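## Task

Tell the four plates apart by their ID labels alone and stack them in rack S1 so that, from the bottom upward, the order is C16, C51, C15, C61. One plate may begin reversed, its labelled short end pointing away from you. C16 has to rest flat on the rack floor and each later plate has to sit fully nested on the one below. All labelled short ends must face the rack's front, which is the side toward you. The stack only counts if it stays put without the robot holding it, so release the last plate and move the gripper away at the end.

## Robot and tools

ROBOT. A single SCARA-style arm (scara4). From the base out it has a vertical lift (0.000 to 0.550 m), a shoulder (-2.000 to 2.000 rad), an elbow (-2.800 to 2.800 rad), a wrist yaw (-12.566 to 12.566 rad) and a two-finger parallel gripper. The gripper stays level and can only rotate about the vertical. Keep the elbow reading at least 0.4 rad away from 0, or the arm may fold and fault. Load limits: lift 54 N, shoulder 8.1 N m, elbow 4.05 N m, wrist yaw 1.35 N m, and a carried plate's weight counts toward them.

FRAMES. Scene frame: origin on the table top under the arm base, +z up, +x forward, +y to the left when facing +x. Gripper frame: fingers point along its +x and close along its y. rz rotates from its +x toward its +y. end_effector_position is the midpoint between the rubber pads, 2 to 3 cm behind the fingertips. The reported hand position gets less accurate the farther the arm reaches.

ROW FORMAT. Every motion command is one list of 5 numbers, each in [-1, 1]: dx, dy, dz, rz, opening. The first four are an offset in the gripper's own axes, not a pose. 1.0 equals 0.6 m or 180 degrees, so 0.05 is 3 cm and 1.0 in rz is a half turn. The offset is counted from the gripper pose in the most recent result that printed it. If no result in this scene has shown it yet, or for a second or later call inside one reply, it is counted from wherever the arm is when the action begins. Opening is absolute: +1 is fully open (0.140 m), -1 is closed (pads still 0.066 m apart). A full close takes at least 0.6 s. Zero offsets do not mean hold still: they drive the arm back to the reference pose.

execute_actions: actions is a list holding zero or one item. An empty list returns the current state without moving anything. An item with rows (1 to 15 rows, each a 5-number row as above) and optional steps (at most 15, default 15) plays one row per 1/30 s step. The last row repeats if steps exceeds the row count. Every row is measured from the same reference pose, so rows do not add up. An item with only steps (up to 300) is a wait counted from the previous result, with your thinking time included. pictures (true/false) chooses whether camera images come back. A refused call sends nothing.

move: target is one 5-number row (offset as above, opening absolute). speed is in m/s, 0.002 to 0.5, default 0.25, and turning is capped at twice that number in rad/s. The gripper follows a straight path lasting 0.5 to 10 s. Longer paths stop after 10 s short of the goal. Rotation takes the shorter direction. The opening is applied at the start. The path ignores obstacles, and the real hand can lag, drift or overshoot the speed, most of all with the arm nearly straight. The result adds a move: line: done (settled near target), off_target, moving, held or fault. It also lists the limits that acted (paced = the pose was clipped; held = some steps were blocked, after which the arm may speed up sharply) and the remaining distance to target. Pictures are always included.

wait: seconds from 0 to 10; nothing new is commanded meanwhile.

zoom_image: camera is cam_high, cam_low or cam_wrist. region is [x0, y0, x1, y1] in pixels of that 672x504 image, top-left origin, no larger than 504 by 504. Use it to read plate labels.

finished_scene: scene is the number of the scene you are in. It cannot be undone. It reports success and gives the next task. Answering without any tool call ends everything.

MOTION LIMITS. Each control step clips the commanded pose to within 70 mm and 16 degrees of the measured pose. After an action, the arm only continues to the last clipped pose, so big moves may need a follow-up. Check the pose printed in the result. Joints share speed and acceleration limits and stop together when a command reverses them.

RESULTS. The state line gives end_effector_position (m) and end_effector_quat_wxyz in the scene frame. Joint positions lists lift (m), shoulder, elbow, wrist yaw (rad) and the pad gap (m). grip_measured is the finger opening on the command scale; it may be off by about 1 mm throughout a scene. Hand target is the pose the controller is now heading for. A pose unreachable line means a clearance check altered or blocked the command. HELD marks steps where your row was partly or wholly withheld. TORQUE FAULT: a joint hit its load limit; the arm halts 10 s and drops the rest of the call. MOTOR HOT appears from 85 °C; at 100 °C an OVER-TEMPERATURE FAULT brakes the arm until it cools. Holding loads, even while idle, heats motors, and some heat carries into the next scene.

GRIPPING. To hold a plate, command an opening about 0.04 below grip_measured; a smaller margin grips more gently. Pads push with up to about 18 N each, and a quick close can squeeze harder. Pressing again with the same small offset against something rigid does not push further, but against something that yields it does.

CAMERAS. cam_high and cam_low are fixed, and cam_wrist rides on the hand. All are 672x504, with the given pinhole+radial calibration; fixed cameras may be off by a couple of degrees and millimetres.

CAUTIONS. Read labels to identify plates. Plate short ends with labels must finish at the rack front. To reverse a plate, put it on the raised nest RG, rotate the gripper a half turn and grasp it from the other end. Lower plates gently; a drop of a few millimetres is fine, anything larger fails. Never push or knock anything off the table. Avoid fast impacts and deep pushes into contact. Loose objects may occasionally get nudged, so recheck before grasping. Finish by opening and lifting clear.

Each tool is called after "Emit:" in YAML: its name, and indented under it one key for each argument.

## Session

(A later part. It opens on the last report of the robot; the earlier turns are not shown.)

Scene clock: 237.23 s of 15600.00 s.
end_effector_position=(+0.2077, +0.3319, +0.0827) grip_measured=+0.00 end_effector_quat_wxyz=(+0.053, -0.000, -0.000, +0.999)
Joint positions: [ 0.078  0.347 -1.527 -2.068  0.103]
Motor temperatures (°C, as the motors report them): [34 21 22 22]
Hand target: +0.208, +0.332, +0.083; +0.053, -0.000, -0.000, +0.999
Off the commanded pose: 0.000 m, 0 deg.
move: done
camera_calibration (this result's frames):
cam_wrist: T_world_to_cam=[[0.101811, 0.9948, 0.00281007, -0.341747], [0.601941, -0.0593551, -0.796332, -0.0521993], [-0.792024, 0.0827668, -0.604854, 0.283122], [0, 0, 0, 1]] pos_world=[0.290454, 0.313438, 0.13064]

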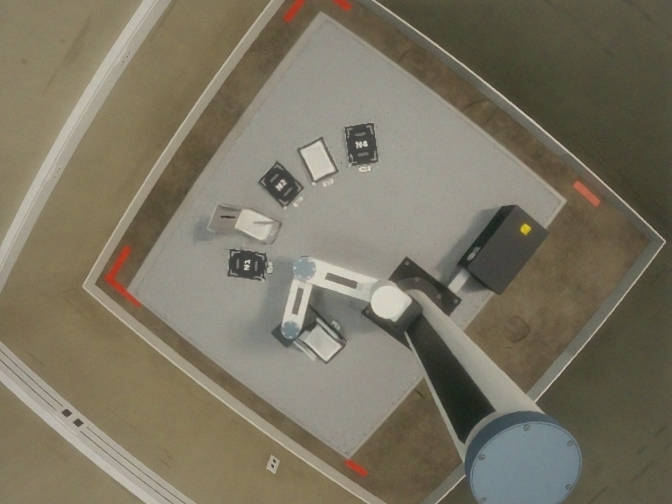

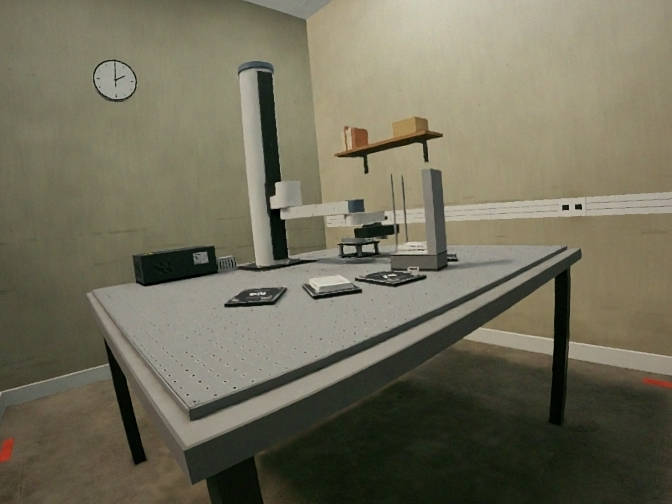

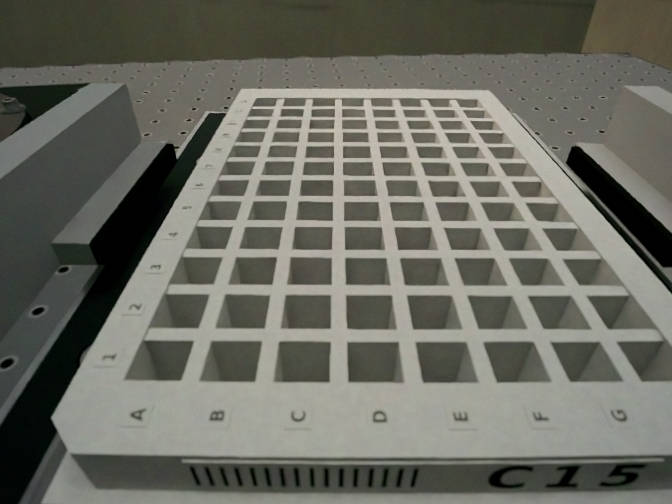

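Emit:
execute_actions:
  actions:
    - {"rows":[[0,0,0,0,-0.2],[0,0,0,0,-0.3],[0,0,0,0,-0.4],[0,0,0,0,-0.45],[0,0,0,0,-0.5],[0,0,0,0,-0.52],[0,0,0,0,-0.54],[0,0,0,0,-0.55],[0,0,0,0,-0.56],[0,0,0,0,-0.58],[0,0,0,0,-0.6],[0,0,0,0,-0.62],[0,0,0,0,-0.63]],"steps":15}
  pictures: false

Emit:
move:
  target: [0,0,0.0333,0,-0.63]
  speed: 0.15

Emit:
move:
  target: [-0.364,0.082,0.388,-0.5,-0.63]
  speed: 0.5

Scene clock: 246.93 s of 15600.00 s.
end_effector_position=(+0.2077, +0.3319, +0.0827) grip_measured=-0.59 end_effector_quat_wxyz=(+0.053, -0.000, -0.000, +0.999)
Joint positions: [ 0.078  0.347 -1.527 -2.068  0.081]
Motor temperatures (°C, as the motors report them): [34 21 22 22]
Hand target: +0.208, +0.332, +0.083; +0.053, -0.000, -0.000, +0.999
Off the commanded pose: 0.000 m, 0 deg.
Steps of this call (steps 1 to 90: nothing new was sent; then 6.20 s passed at rest; steps 91 to 105: all 15 steps of this action). Readings (end_effector_position):
91: (+0.2077, +0.3319, +0.0827)
92: (+0.2077, +0.3319, +0.0827)
94: (+0.2077, +0.3319, +0.0827)
98: (+0.2077, +0.3319, +0.0827)
105: the state above

Scene clock: 247.87 s of 15600.00 s.
end_effector_position=(+0.2077, +0.3319, +0.1027) grip_measured=-0.59 end_effector_quat_wxyz=(+0.053, -0.000, -0.000, +0.999)
Joint positions: [ 0.098  0.347 -1.527 -2.068  0.081]
Motor temperatures (°C, as the motors report them): [34 21 22 22]
Hand target: +0.208, +0.332, +0.103; +0.053, -0.000, -0.000, +0.999
Off the commanded pose: 0.000 m, 0 deg.
move: done
camera_calibration (this result's frames):
cam_wrist: T_world_to_cam=[[0.101821, 0.994799, 0.00281007, -0.34181], [0.601941, -0.059361, -0.796332, -0.0362715], [-0.792023, 0.0827745, -0.604854, 0.295227], [0, 0, 0, 1]] pos_world=[0.290463, 0.313442, 0.150646]

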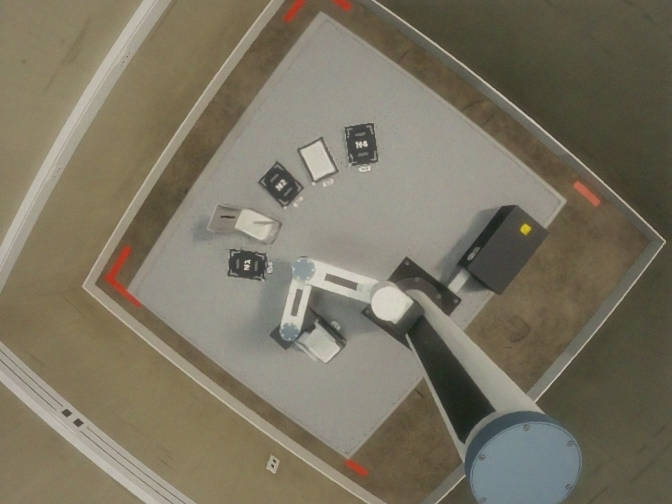

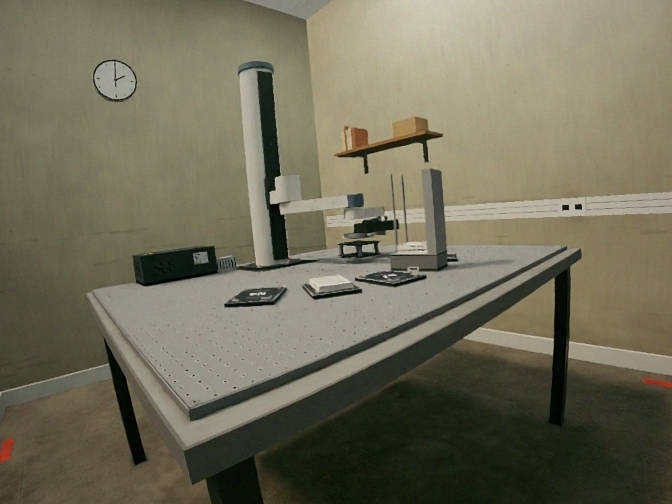

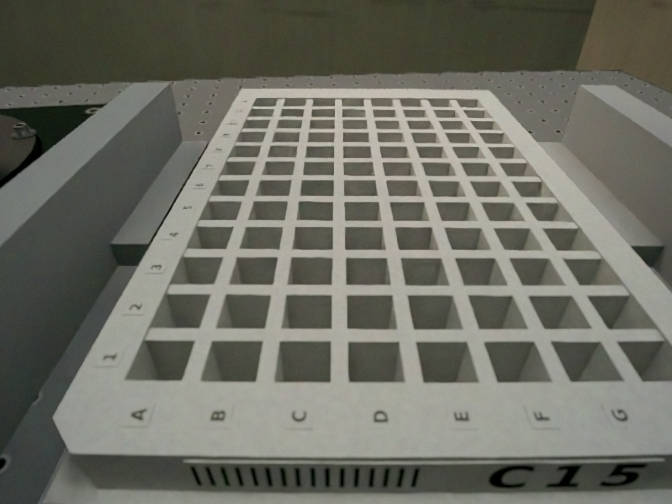

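Scene clock: 249.90 s of 15600.00 s.
end_effector_position=(+0.4195, +0.2597, +0.3355) grip_measured=-0.59 end_effector_quat_wxyz=(+0.744, -0.000, -0.000, +0.668)
Joint positions: [ 0.331 -0.436 -1.034 -3.349  0.081]
Motor temperatures (°C, as the motors report them): [34 21 22 22]
Hand target: +0.419, +0.260, +0.335; +0.744, -0.000, -0.000, +0.668
Off the commanded pose: 0.000 m, 0 deg.
move: done
camera_calibration (this result's frames):
cam_wrist: T_world_to_cam=[[0.994793, -0.101882, 0.00281007, -0.381985], [-0.0593979, -0.601937, -0.796332, 0.435717], [0.0828231, 0.792018, -0.604854, 0.0585593], [0, 0, 0, 1]] pos_world=[0.401027, 0.176977, 0.383469]

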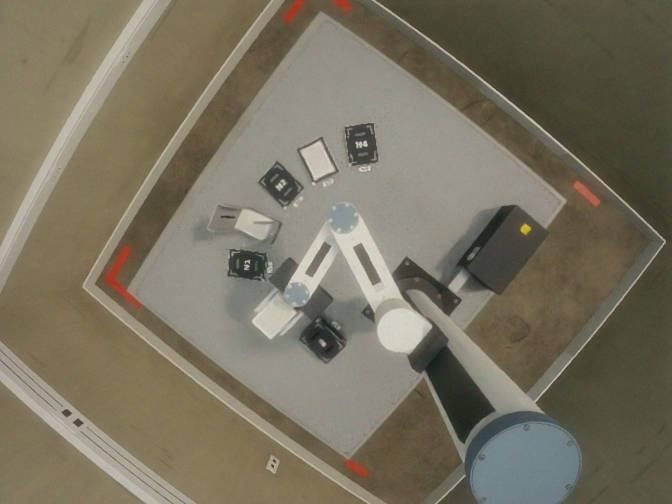

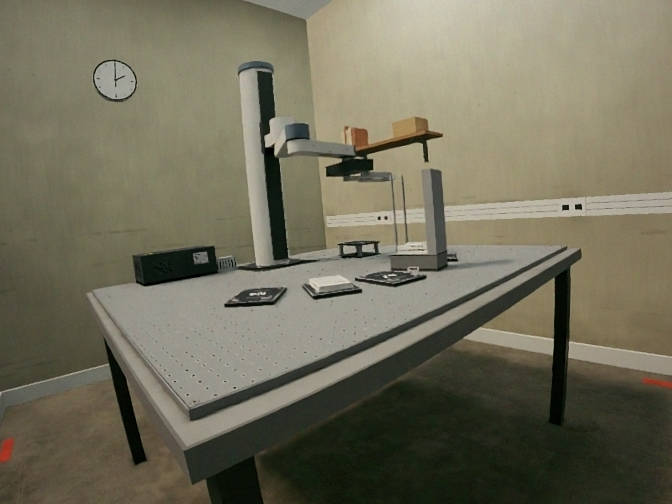

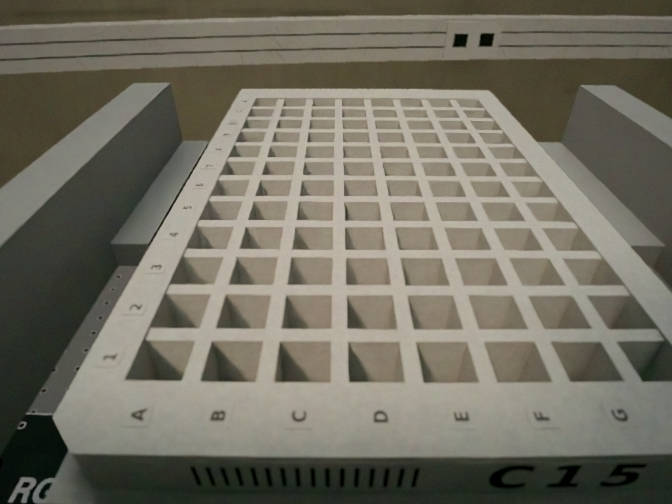

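Emit:
move:
  target: [-0.1876,-0.5035,-0.008,-0.3974,-0.63]
  speed: 0.5

Scene clock: 254.87 s of 15600.00 s.
end_effector_position=(+0.7079, +0.1156, +0.3307) grip_measured=-0.59 end_effector_quat_wxyz=(+0.994, -0.000, -0.000, +0.107)
Joint positions: [ 0.326 -0.405 -1.783 -3.881  0.081]
Motor temperatures (°C, as the motors report them): [34 21 22 22]
Hand target: +0.708, +0.116, +0.331; +0.994, -0.000, -0.000, +0.108
Off the commanded pose: 0.000 m, 0 deg.
After step 90, 0.27 s passed at rest.
move: done
camera_calibration (this result's frames):
cam_wrist: T_world_to_cam=[[0.218061, -0.975931, 0.00281007, -0.0327314], [-0.589812, -0.13408, -0.796332, 0.683688], [0.777541, 0.171991, -0.604854, -0.274195], [0, 0, 0, 1]] pos_world=[0.623583, 0.106884, 0.378686]

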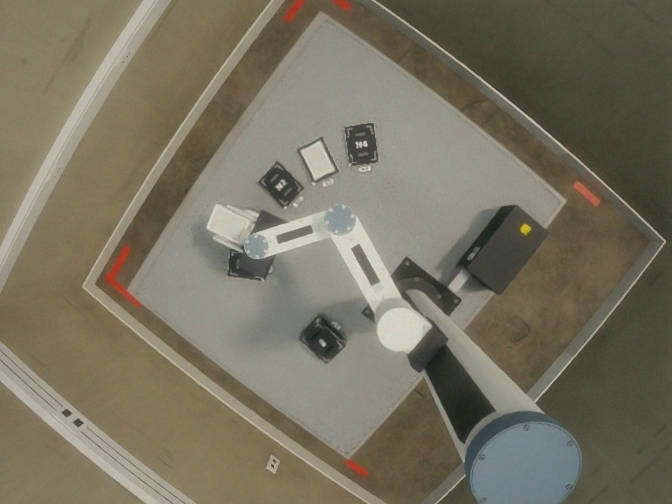

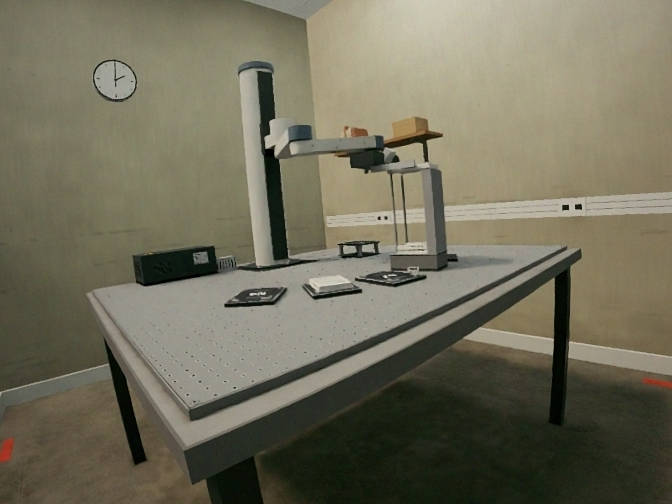

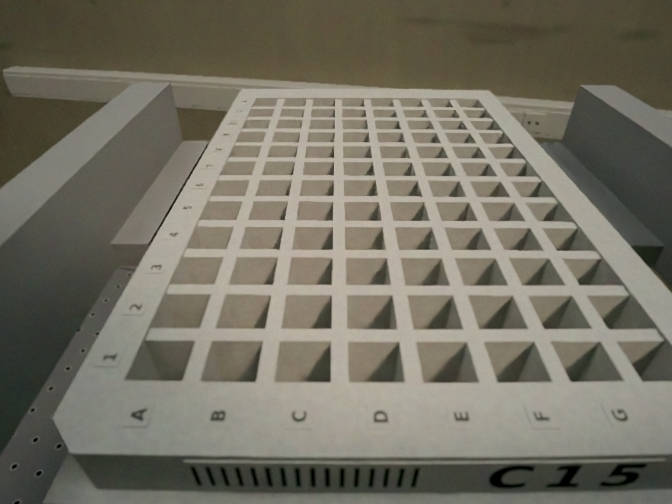

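Emit:
move:
  target: [0,0,-0.0125,0,-0.63]
  speed: 0.02

Scene clock: 262.23 s of 15600.00 s.
end_effector_position=(+0.7079, +0.1156, +0.3232) grip_measured=-0.59 end_effector_quat_wxyz=(+0.994, -0.000, -0.000, +0.107)
Joint positions: [ 0.318 -0.405 -1.783 -3.881  0.081]
Motor temperatures (°C, as the motors report them): [34 21 22 22]
Hand target: +0.708, +0.116, +0.323; +0.994, -0.000, -0.000, +0.107
Off the commanded pose: 0.000 m, 0 deg.
After step 90, 3.67 s passed at rest.
move: done
camera_calibration (this result's frames):
cam_wrist: T_world_to_cam=[[0.218067, -0.97593, 0.00281007, -0.032714], [-0.589812, -0.134084, -0.796332, 0.677679], [0.77754, 0.171997, -0.604854, -0.278759], [0, 0, 0, 1]] pos_world=[0.623583, 0.106885, 0.371141]

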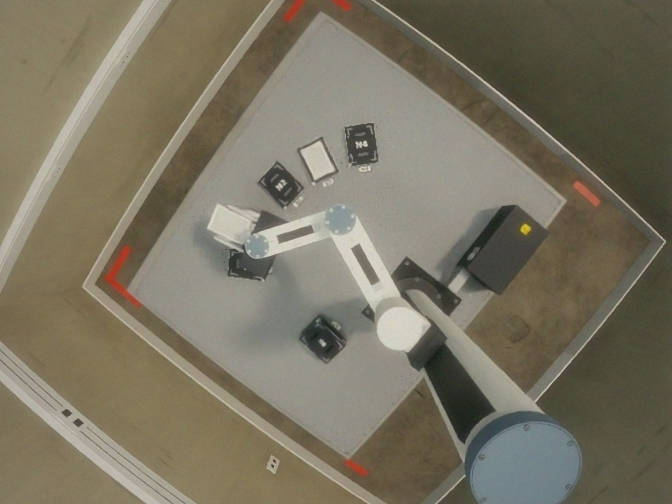

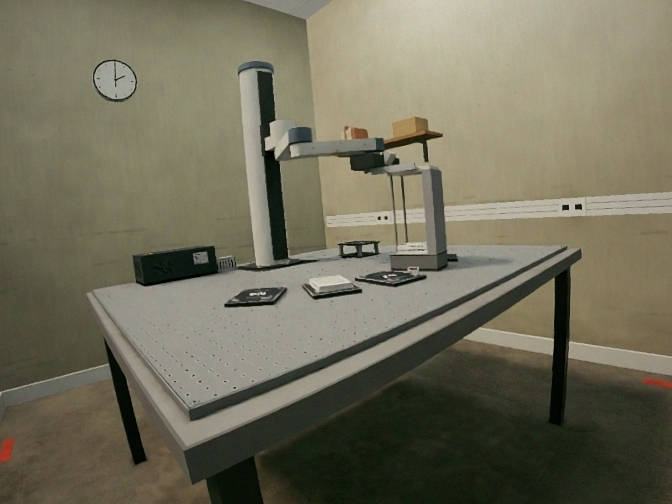

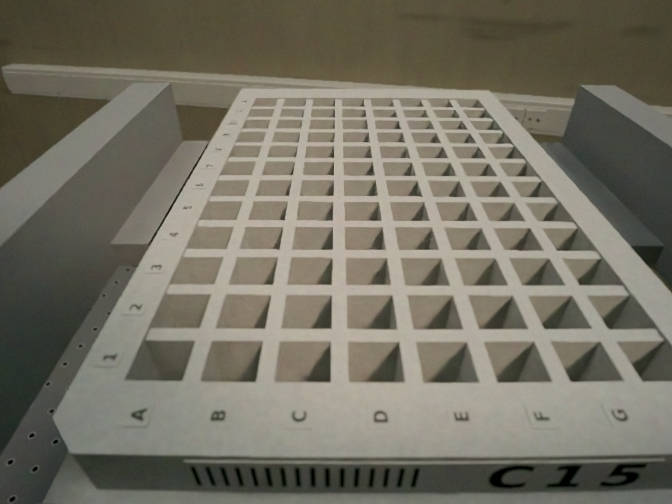

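Clear. Seat at 0.1028.

Emit:
move:
  target: [0.0004,0,-0.3588,0,-0.63]
  speed: 0.3

Emit:
move:
  target: [0,0,-0.0084,0,-0.63]
  speed: 0.015

Emit:
move:
  target: [0,0,0,0,0.0]
  speed: 0.02

Emit:
move:
  target: [-0.2833,0,0,0,0.0]
  speed: 0.4

Scene clock: 268.83 s of 15600.00 s.
end_effector_position=(+0.7081, +0.1155, +0.1079) grip_measured=-0.59 end_effector_quat_wxyz=(+0.994, -0.000, -0.000, +0.107)
Joint positions: [ 0.103 -0.404 -1.784 -3.88   0.081]
Motor temperatures (°C, as the motors report them): [34 21 22 22]
Hand target: +0.708, +0.116, +0.108; +0.994, -0.000, -0.000, +0.107
Off the commanded pose: 0.000 m, 0 deg.
After step 90, 2.40 s passed at rest.
move: done
camera_calibration (this result's frames):
cam_wrist: T_world_to_cam=[[0.217727, -0.976006, 0.00281007, -0.0319211], [-0.589858, -0.133878, -0.796332, 0.506338], [0.7776, 0.171726, -0.604854, -0.409169], [0, 0, 0, 1]] pos_world=[0.623788, 0.106897, 0.155815]

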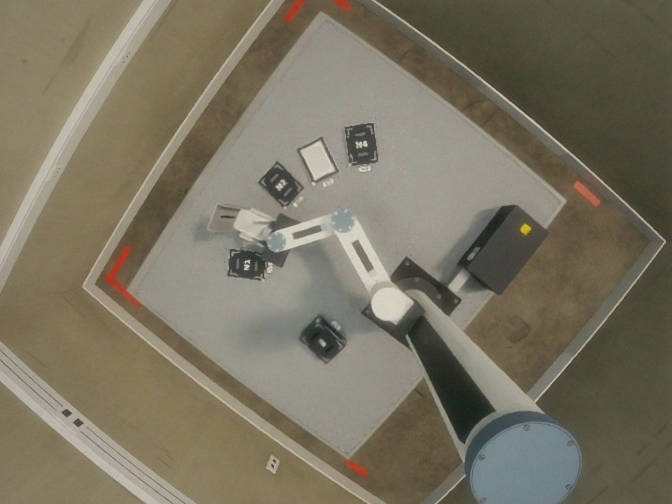

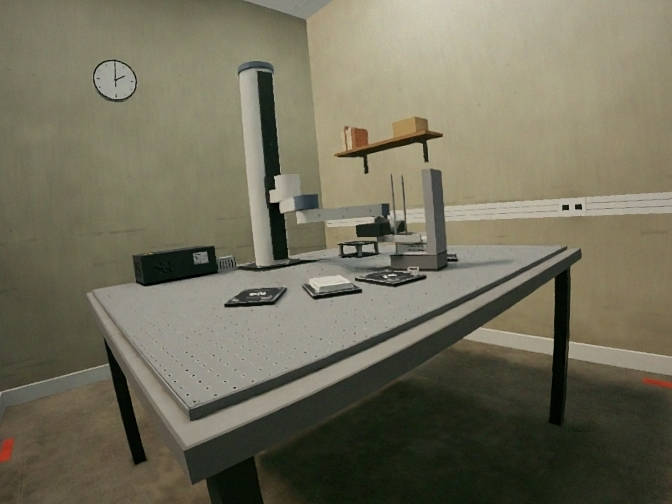

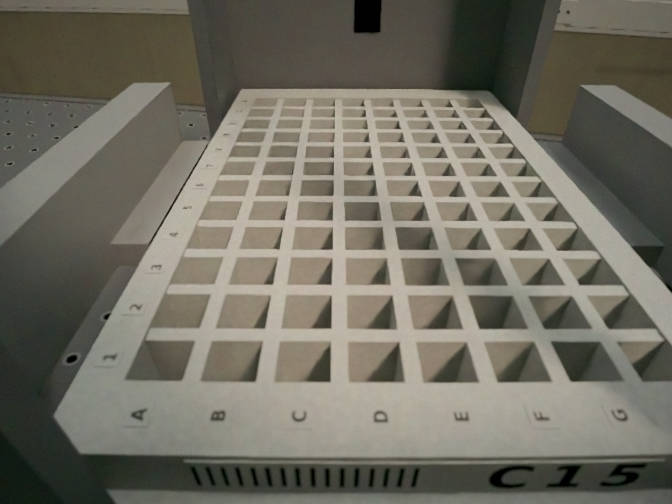

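Scene clock: 269.53 s of 15600.00 s.
end_effector_position=(+0.7081, +0.1155, +0.1028) grip_measured=-0.59 end_effector_quat_wxyz=(+0.994, -0.000, -0.000, +0.107)
Joint positions: [ 0.098 -0.404 -1.784 -3.88   0.081]
Motor temperatures (°C, as the motors report them): [34 21 22 22]
Hand target: +0.708, +0.116, +0.103; +0.994, -0.000, -0.000, +0.107
Off the commanded pose: 0.000 m, 0 deg.
move: done
camera_calibration (this result's frames):
cam_wrist: T_world_to_cam=[[0.217717, -0.976008, 0.00281007, -0.0319057], [-0.58986, -0.133872, -0.796332, 0.502302], [0.777602, 0.171717, -0.604854, -0.412235], [0, 0, 0, 1]] pos_world=[0.623789, 0.106892, 0.150747]

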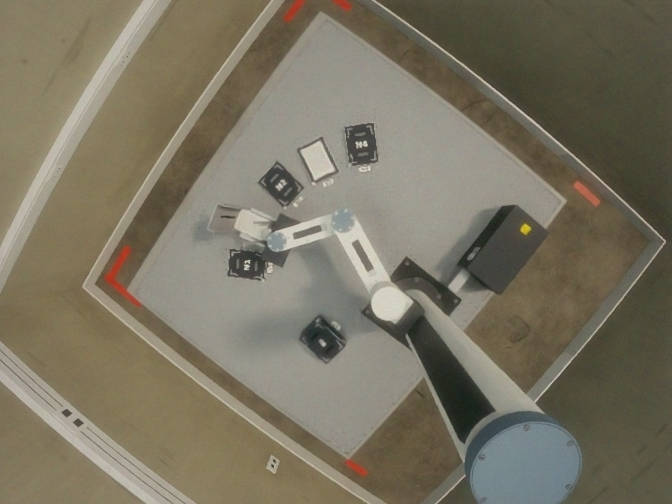

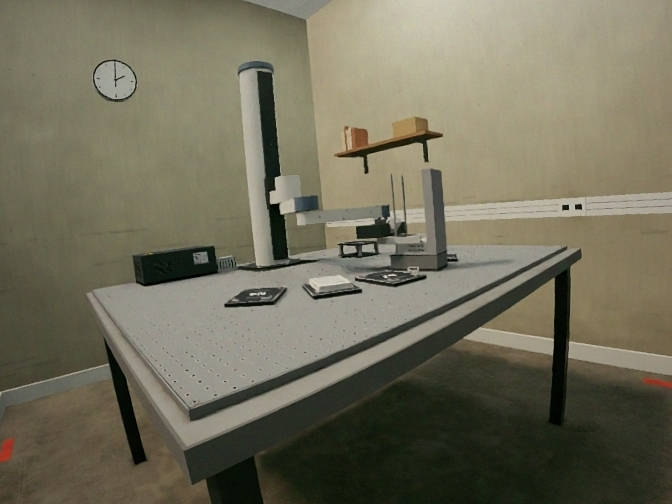

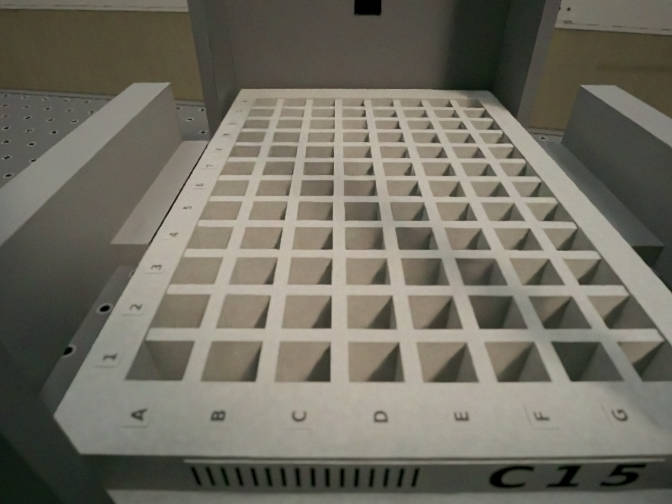

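Scene clock: 270.03 s of 15600.00 s.
end_effector_position=(+0.7081, +0.1155, +0.1028) grip_measured=+0.00 end_effector_quat_wxyz=(+0.994, -0.000, -0.000, +0.107)
Joint positions: [ 0.098 -0.404 -1.784 -3.88   0.103]
Motor temperatures (°C, as the motors report them): [34 21 22 22]
Hand target: +0.708, +0.116, +0.103; +0.994, -0.000, -0.000, +0.107
Off the commanded pose: 0.000 m, 0 deg.
move: done
camera_calibration (this result's frames):
cam_wrist: T_world_to_cam=[[0.217717, -0.976008, 0.00281007, -0.0319056], [-0.58986, -0.133872, -0.796332, 0.502302], [0.777602, 0.171717, -0.604854, -0.412235], [0, 0, 0, 1]] pos_world=[0.623789, 0.106892, 0.150747]

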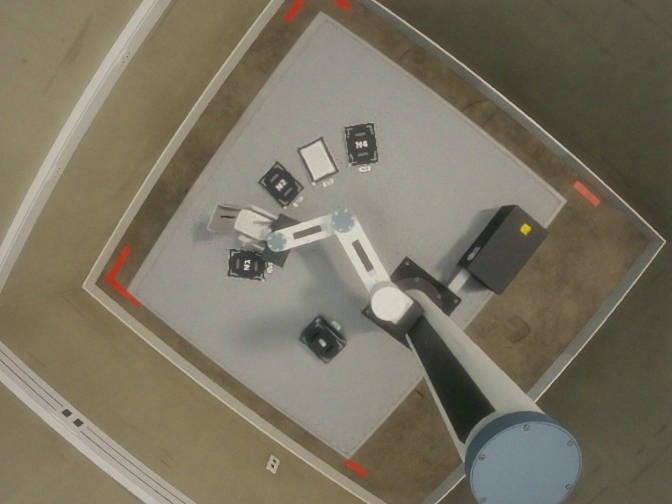

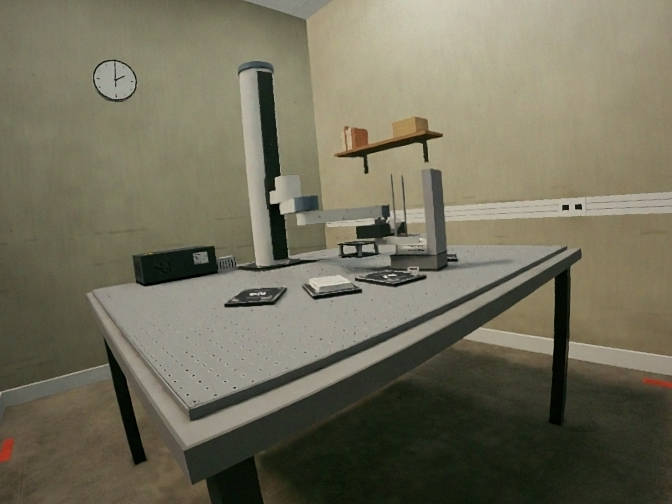

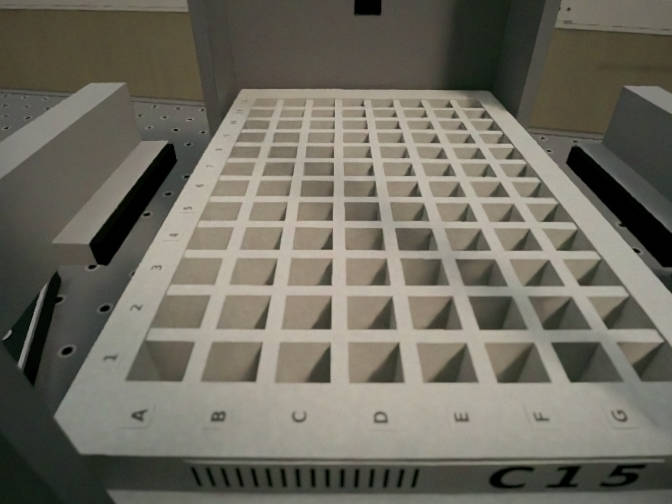

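Scene clock: 270.97 s of 15600.00 s.
end_effector_position=(+0.5419, +0.0794, +0.1028) grip_measured=+0.00 end_effector_quat_wxyz=(+0.994, -0.000, -0.000, +0.108)
Joint positions: [ 0.098 -0.743 -0.928 -4.397  0.103]
Motor temperatures (°C, as the motors report them): [34 21 22 22]
Hand target: +0.542, +0.079, +0.103; +0.994, -0.000, -0.000, +0.107
Off the commanded pose: 0.000 m, 0 deg.
move: done
camera_calibration (this result's frames):
cam_wrist: T_world_to_cam=[[0.218259, -0.975887, 0.00281007, -0.0312549], [-0.589785, -0.1342, -0.796332, 0.3994], [0.777507, 0.172149, -0.604854, -0.276773], [0, 0, 0, 1]] pos_world=[0.457574, 0.0707443, 0.150735]

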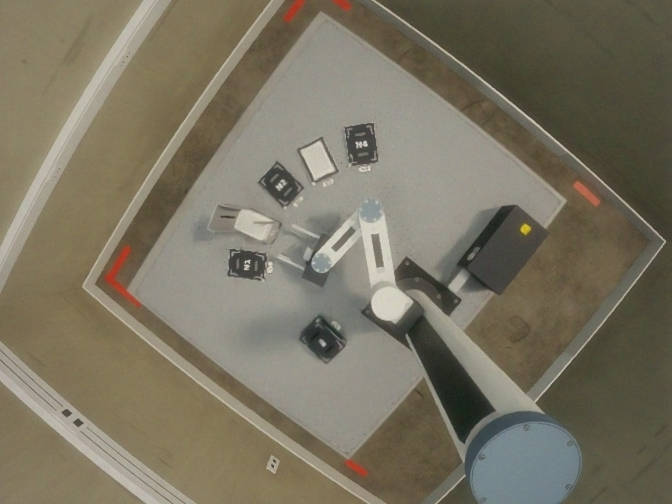

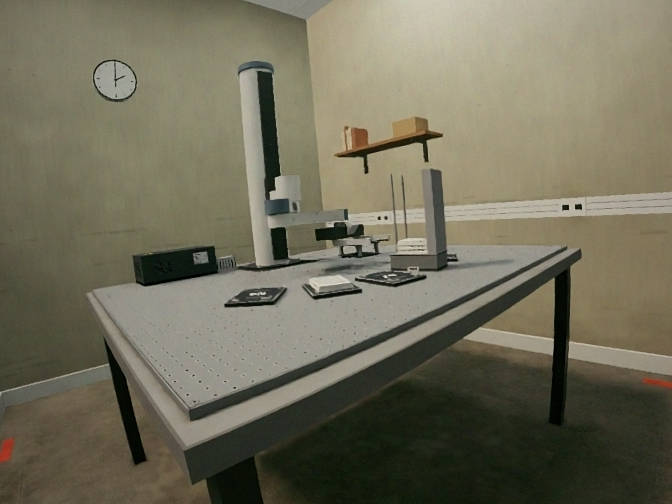

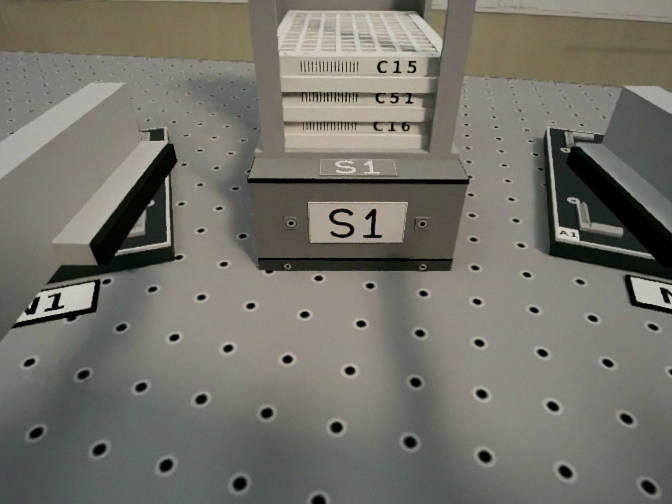

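Emit:
move:
  target: [0.0916,-0.5575,-0.0797,-0.2166,0.0]
  speed: 0.4

Emit:
move:
  target: [0,0,-0.0338,0,0.0]
  speed: 0.1

Scene clock: 276.83 s of 15600.00 s.
end_effector_position=(+0.6670, -0.2356, +0.0549) grip_measured=+0.00 end_effector_quat_wxyz=(+0.973, -0.000, -0.000, -0.231)
Joint positions: [ 0.05  -1.057 -1.784 -3.907  0.103]
Motor temperatures (°C, as the motors report them): [34 21 22 22]
Hand target: +0.667, -0.236, +0.055; +0.973, -0.000, -0.000, -0.230
Off the commanded pose: 0.000 m, 0 deg.
After step 90, 1.53 s passed at rest.
move: done
camera_calibration (this result's frames):
cam_wrist: T_world_to_cam=[[-0.444726, -0.895662, 0.00281007, 0.0952204], [-0.542744, 0.266992, -0.796332, 0.455938], [0.712494, -0.355674, -0.604854, -0.429728], [0, 0, 0, 1]] pos_world=[0.595983, -0.18929, 0.102887]

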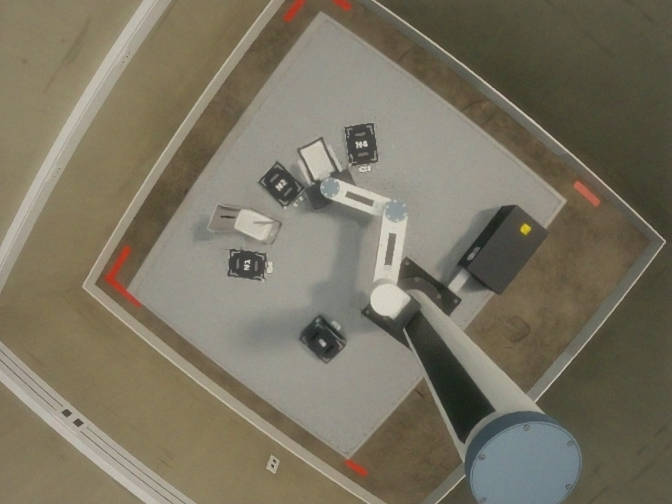

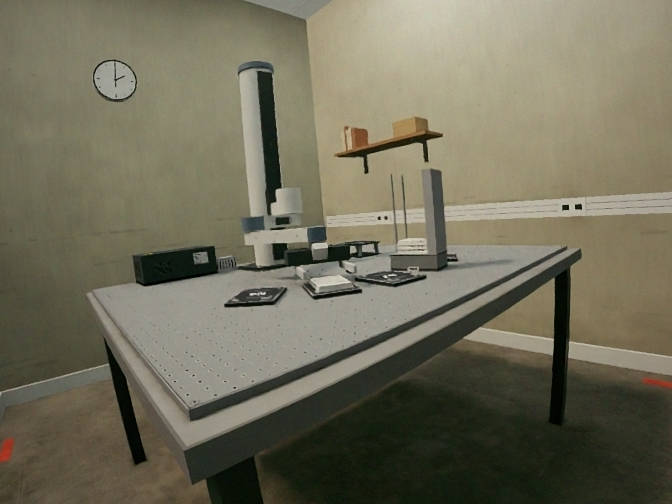

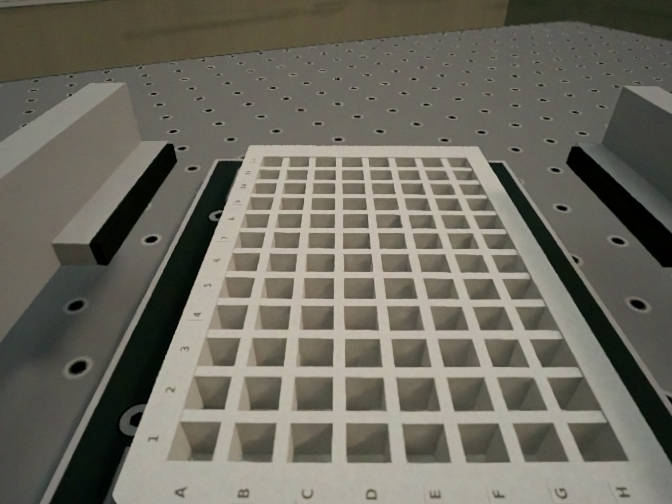

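Scene clock: 277.53 s of 15600.00 s.
end_effector_position=(+0.6670, -0.2356, +0.0346) grip_measured=+0.00 end_effector_quat_wxyz=(+0.973, -0.000, -0.000, -0.231)
Joint positions: [ 0.03  -1.057 -1.784 -3.907  0.103]
Motor temperatures (°C, as the motors report them): [34 21 22 22]
Hand target: +0.667, -0.236, +0.035; +0.973, -0.000, -0.000, -0.231
Off the commanded pose: 0.000 m, 0 deg.
move: done
camera_calibration (this result's frames):
cam_wrist: T_world_to_cam=[[-0.444723, -0.895664, 0.00281007, 0.0952764], [-0.542745, 0.266991, -0.796332, 0.439761], [0.712495, -0.355672, -0.604854, -0.442015], [0, 0, 0, 1]] pos_world=[0.595983, -0.189289, 0.082573]

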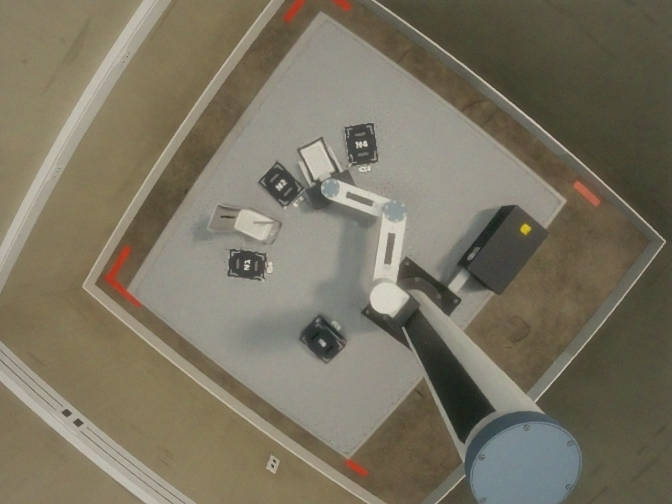

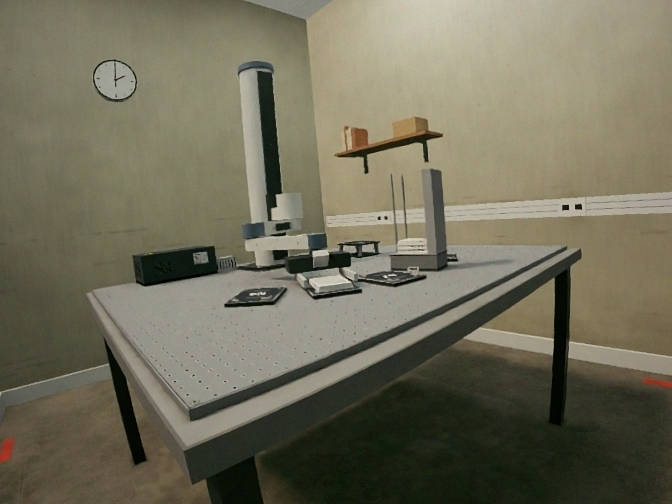

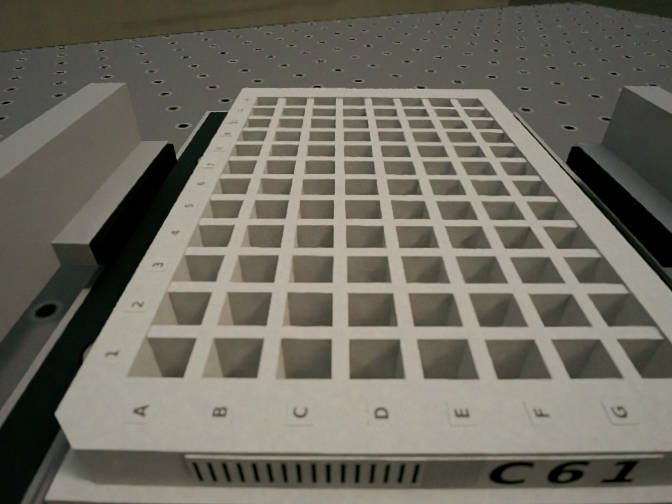

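Emit:
execute_actions:
  actions:
    - {"rows":[[0.0007,-0.0003,0.0001,0,-0.2],[0.0007,-0.0003,0.0001,0,-0.3],[0.0007,-0.0003,0.0001,0,-0.4],[0.0007,-0.0003,0.0001,0,-0.45],[0.0007,-0.0003,0.0001,0,-0.5],[0.0007,-0.0003,0.0001,0,-0.52],[0.0007,-0.0003,0.0001,0,-0.54],[0.0007,-0.0003,0.0001,0,-0.55],[0.0007,-0.0003,0.0001,0,-0.56],[0.0007,-0.0003,0.0001,0,-0.58],[0.0007,-0.0003,0.0001,0,-0.6],[0.0007,-0.0003,0.0001,0,-0.62],[0.0007,-0.0003,0.0001,0,-0.63]],"steps":15}
  pictures: false

Emit:
move:
  target: [0,0,0.5013,0,-0.63]
  speed: 0.4

Scene clock: 283.50 s of 15600.00 s.
end_effector_position=(+0.6672, -0.2360, +0.0347) grip_measured=-0.59 end_effector_quat_wxyz=(+0.973, -0.000, -0.000, -0.231)
Joint positions: [ 0.03  -1.056 -1.786 -3.906  0.081]
Motor temperatures (°C, as the motors report them): [34 21 22 22]
Hand target: +0.667, -0.236, +0.035; +0.973, -0.000, -0.000, -0.231
Off the commanded pose: 0.000 m, 0 deg.
Steps of this call (steps 1 to 90: nothing new was sent; then 2.47 s passed at rest; steps 91 to 105: all 15 steps of this action). Readings (end_effector_position):
91: (+0.6670, -0.2356, +0.0346)
92: (+0.6672, -0.2360, +0.0347)
94: (+0.6672, -0.2360, +0.0347)
98: (+0.6672, -0.2360, +0.0347)
105: the state above

Scene clock: 285.03 s of 15600.00 s.
end_effector_position=(+0.6672, -0.2360, +0.3355) grip_measured=-0.59 end_effector_quat_wxyz=(+0.973, -0.000, -0.000, -0.231)
Joint positions: [ 0.33  -1.056 -1.787 -3.906  0.081]
Motor temperatures (°C, as the motors report them): [34 21 22 22]
Hand target: +0.667, -0.236, +0.335; +0.973, -0.000, -0.000, -0.231
Off the commanded pose: 0.000 m, 0 deg.
move: done
camera_calibration (this result's frames):
cam_wrist: T_world_to_cam=[[-0.44505, -0.895501, 0.00281007, 0.0944344], [-0.542648, 0.267189, -0.796332, 0.679554], [0.712365, -0.355932, -0.604854, -0.26036], [0, 0, 0, 1]] pos_world=[0.596258, -0.189674, 0.383405]

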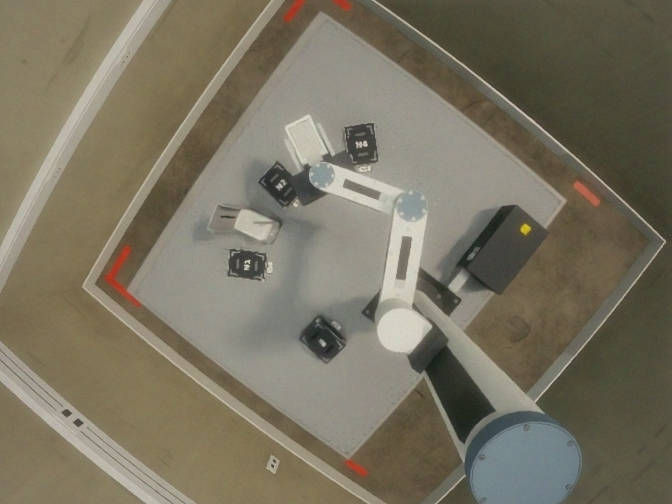

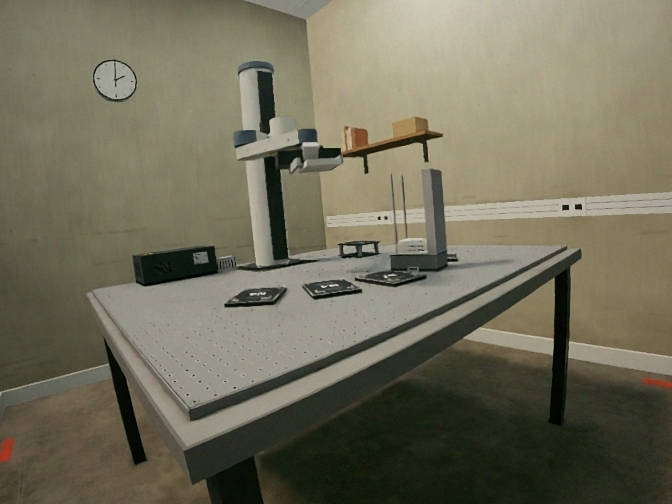

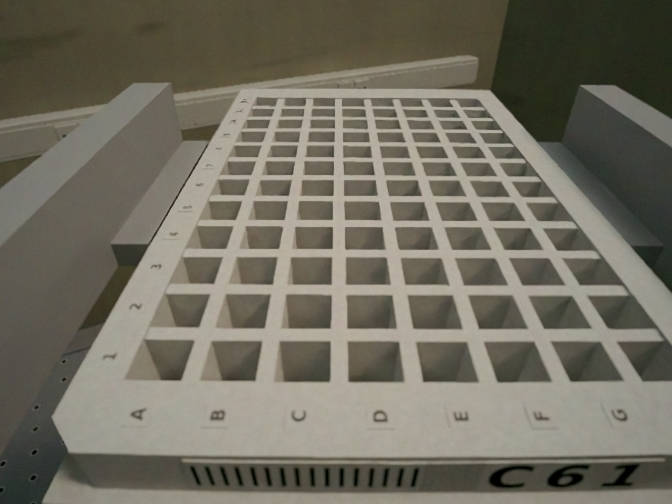

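Emit:
move:
  target: [-0.2029,0.5539,-0.008,0.2169,-0.63]
  speed: 0.4

Emit:
move:
  target: [0,0,-0.012,0,-0.63]
  speed: 0.02

Scene clock: 290.47 s of 15600.00 s.
end_effector_position=(+0.7079, +0.1156, +0.3307) grip_measured=-0.59 end_effector_quat_wxyz=(+0.994, -0.000, -0.000, +0.108)
Joint positions: [ 0.326 -0.405 -1.782 -3.88   0.081]
Motor temperatures (°C, as the motors report them): [34 21 22 22]
Hand target: +0.708, +0.115, +0.331; +0.994, -0.000, -0.000, +0.108
Off the commanded pose: 0.000 m, 0 deg.
After step 90, 1.03 s passed at rest.
move: done
camera_calibration (this result's frames):
cam_wrist: T_world_to_cam=[[0.218369, -0.975862, 0.00281007, -0.0329322], [-0.58977, -0.134266, -0.796332, 0.683605], [0.777487, 0.172237, -0.604854, -0.274193], [0, 0, 0, 1]] pos_world=[0.623543, 0.106874, 0.378622]

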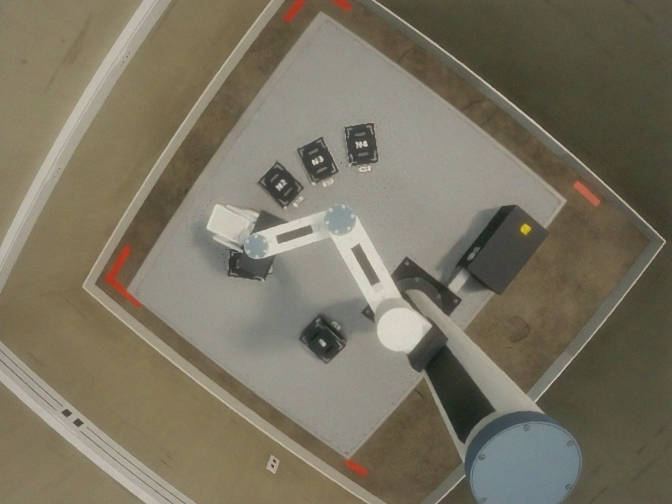

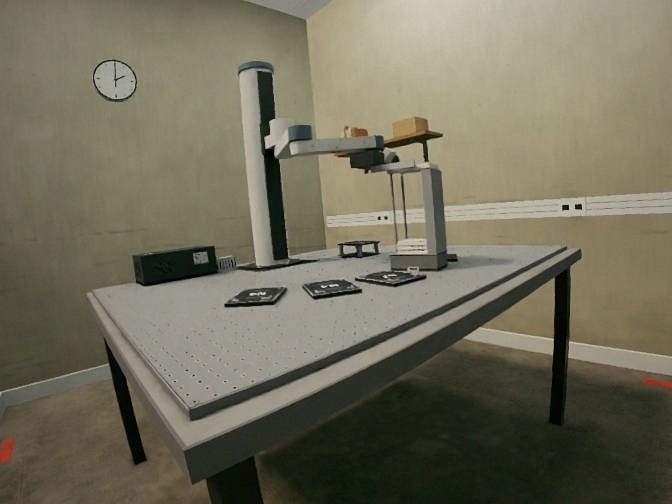

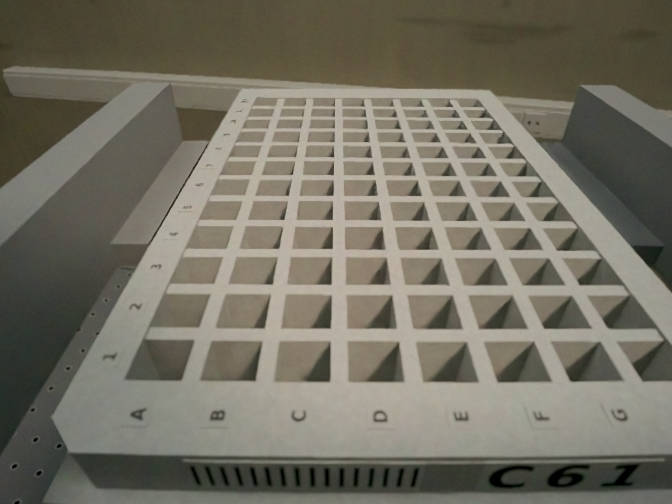

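Scene clock: 291.17 s of 15600.00 s.
end_effector_position=(+0.7079, +0.1156, +0.3234) grip_measured=-0.59 end_effector_quat_wxyz=(+0.994, -0.000, -0.000, +0.108)
Joint positions: [ 0.318 -0.405 -1.782 -3.88   0.081]
Motor temperatures (°C, as the motors report them): [34 21 22 22]
Hand target: +0.708, +0.116, +0.323; +0.994, -0.000, -0.000, +0.108
Off the commanded pose: 0.000 m, 0 deg.
move: done
camera_calibration (this result's frames):
cam_wrist: T_world_to_cam=[[0.21839, -0.975857, 0.00281007, -0.0329153], [-0.589767, -0.134279, -0.796332, 0.677835], [0.777483, 0.172254, -0.604854, -0.278575], [0, 0, 0, 1]] pos_world=[0.62354, 0.106884, 0.371377]

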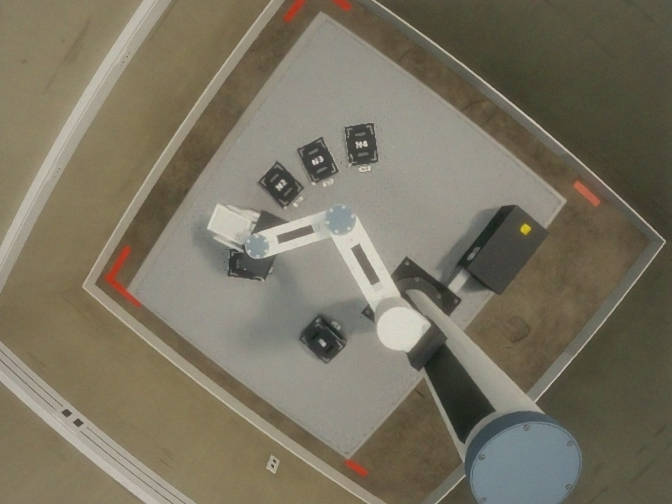

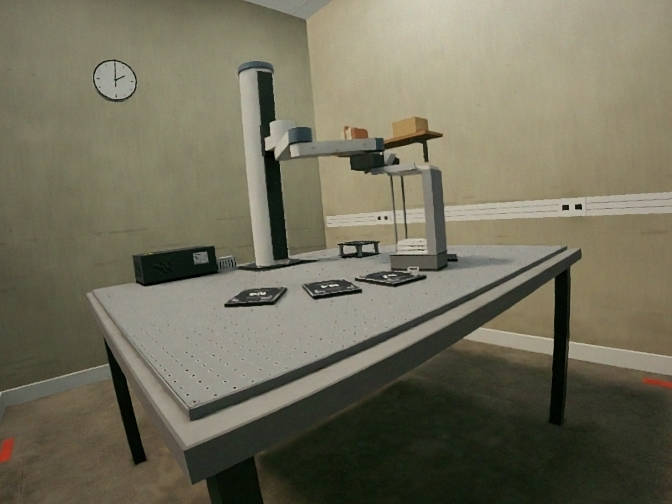

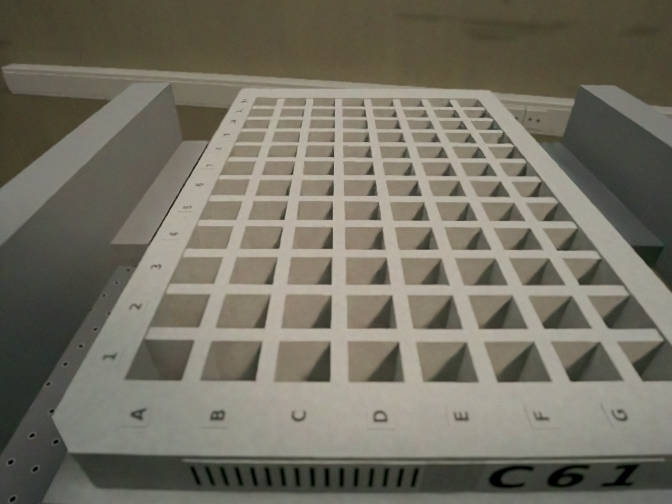

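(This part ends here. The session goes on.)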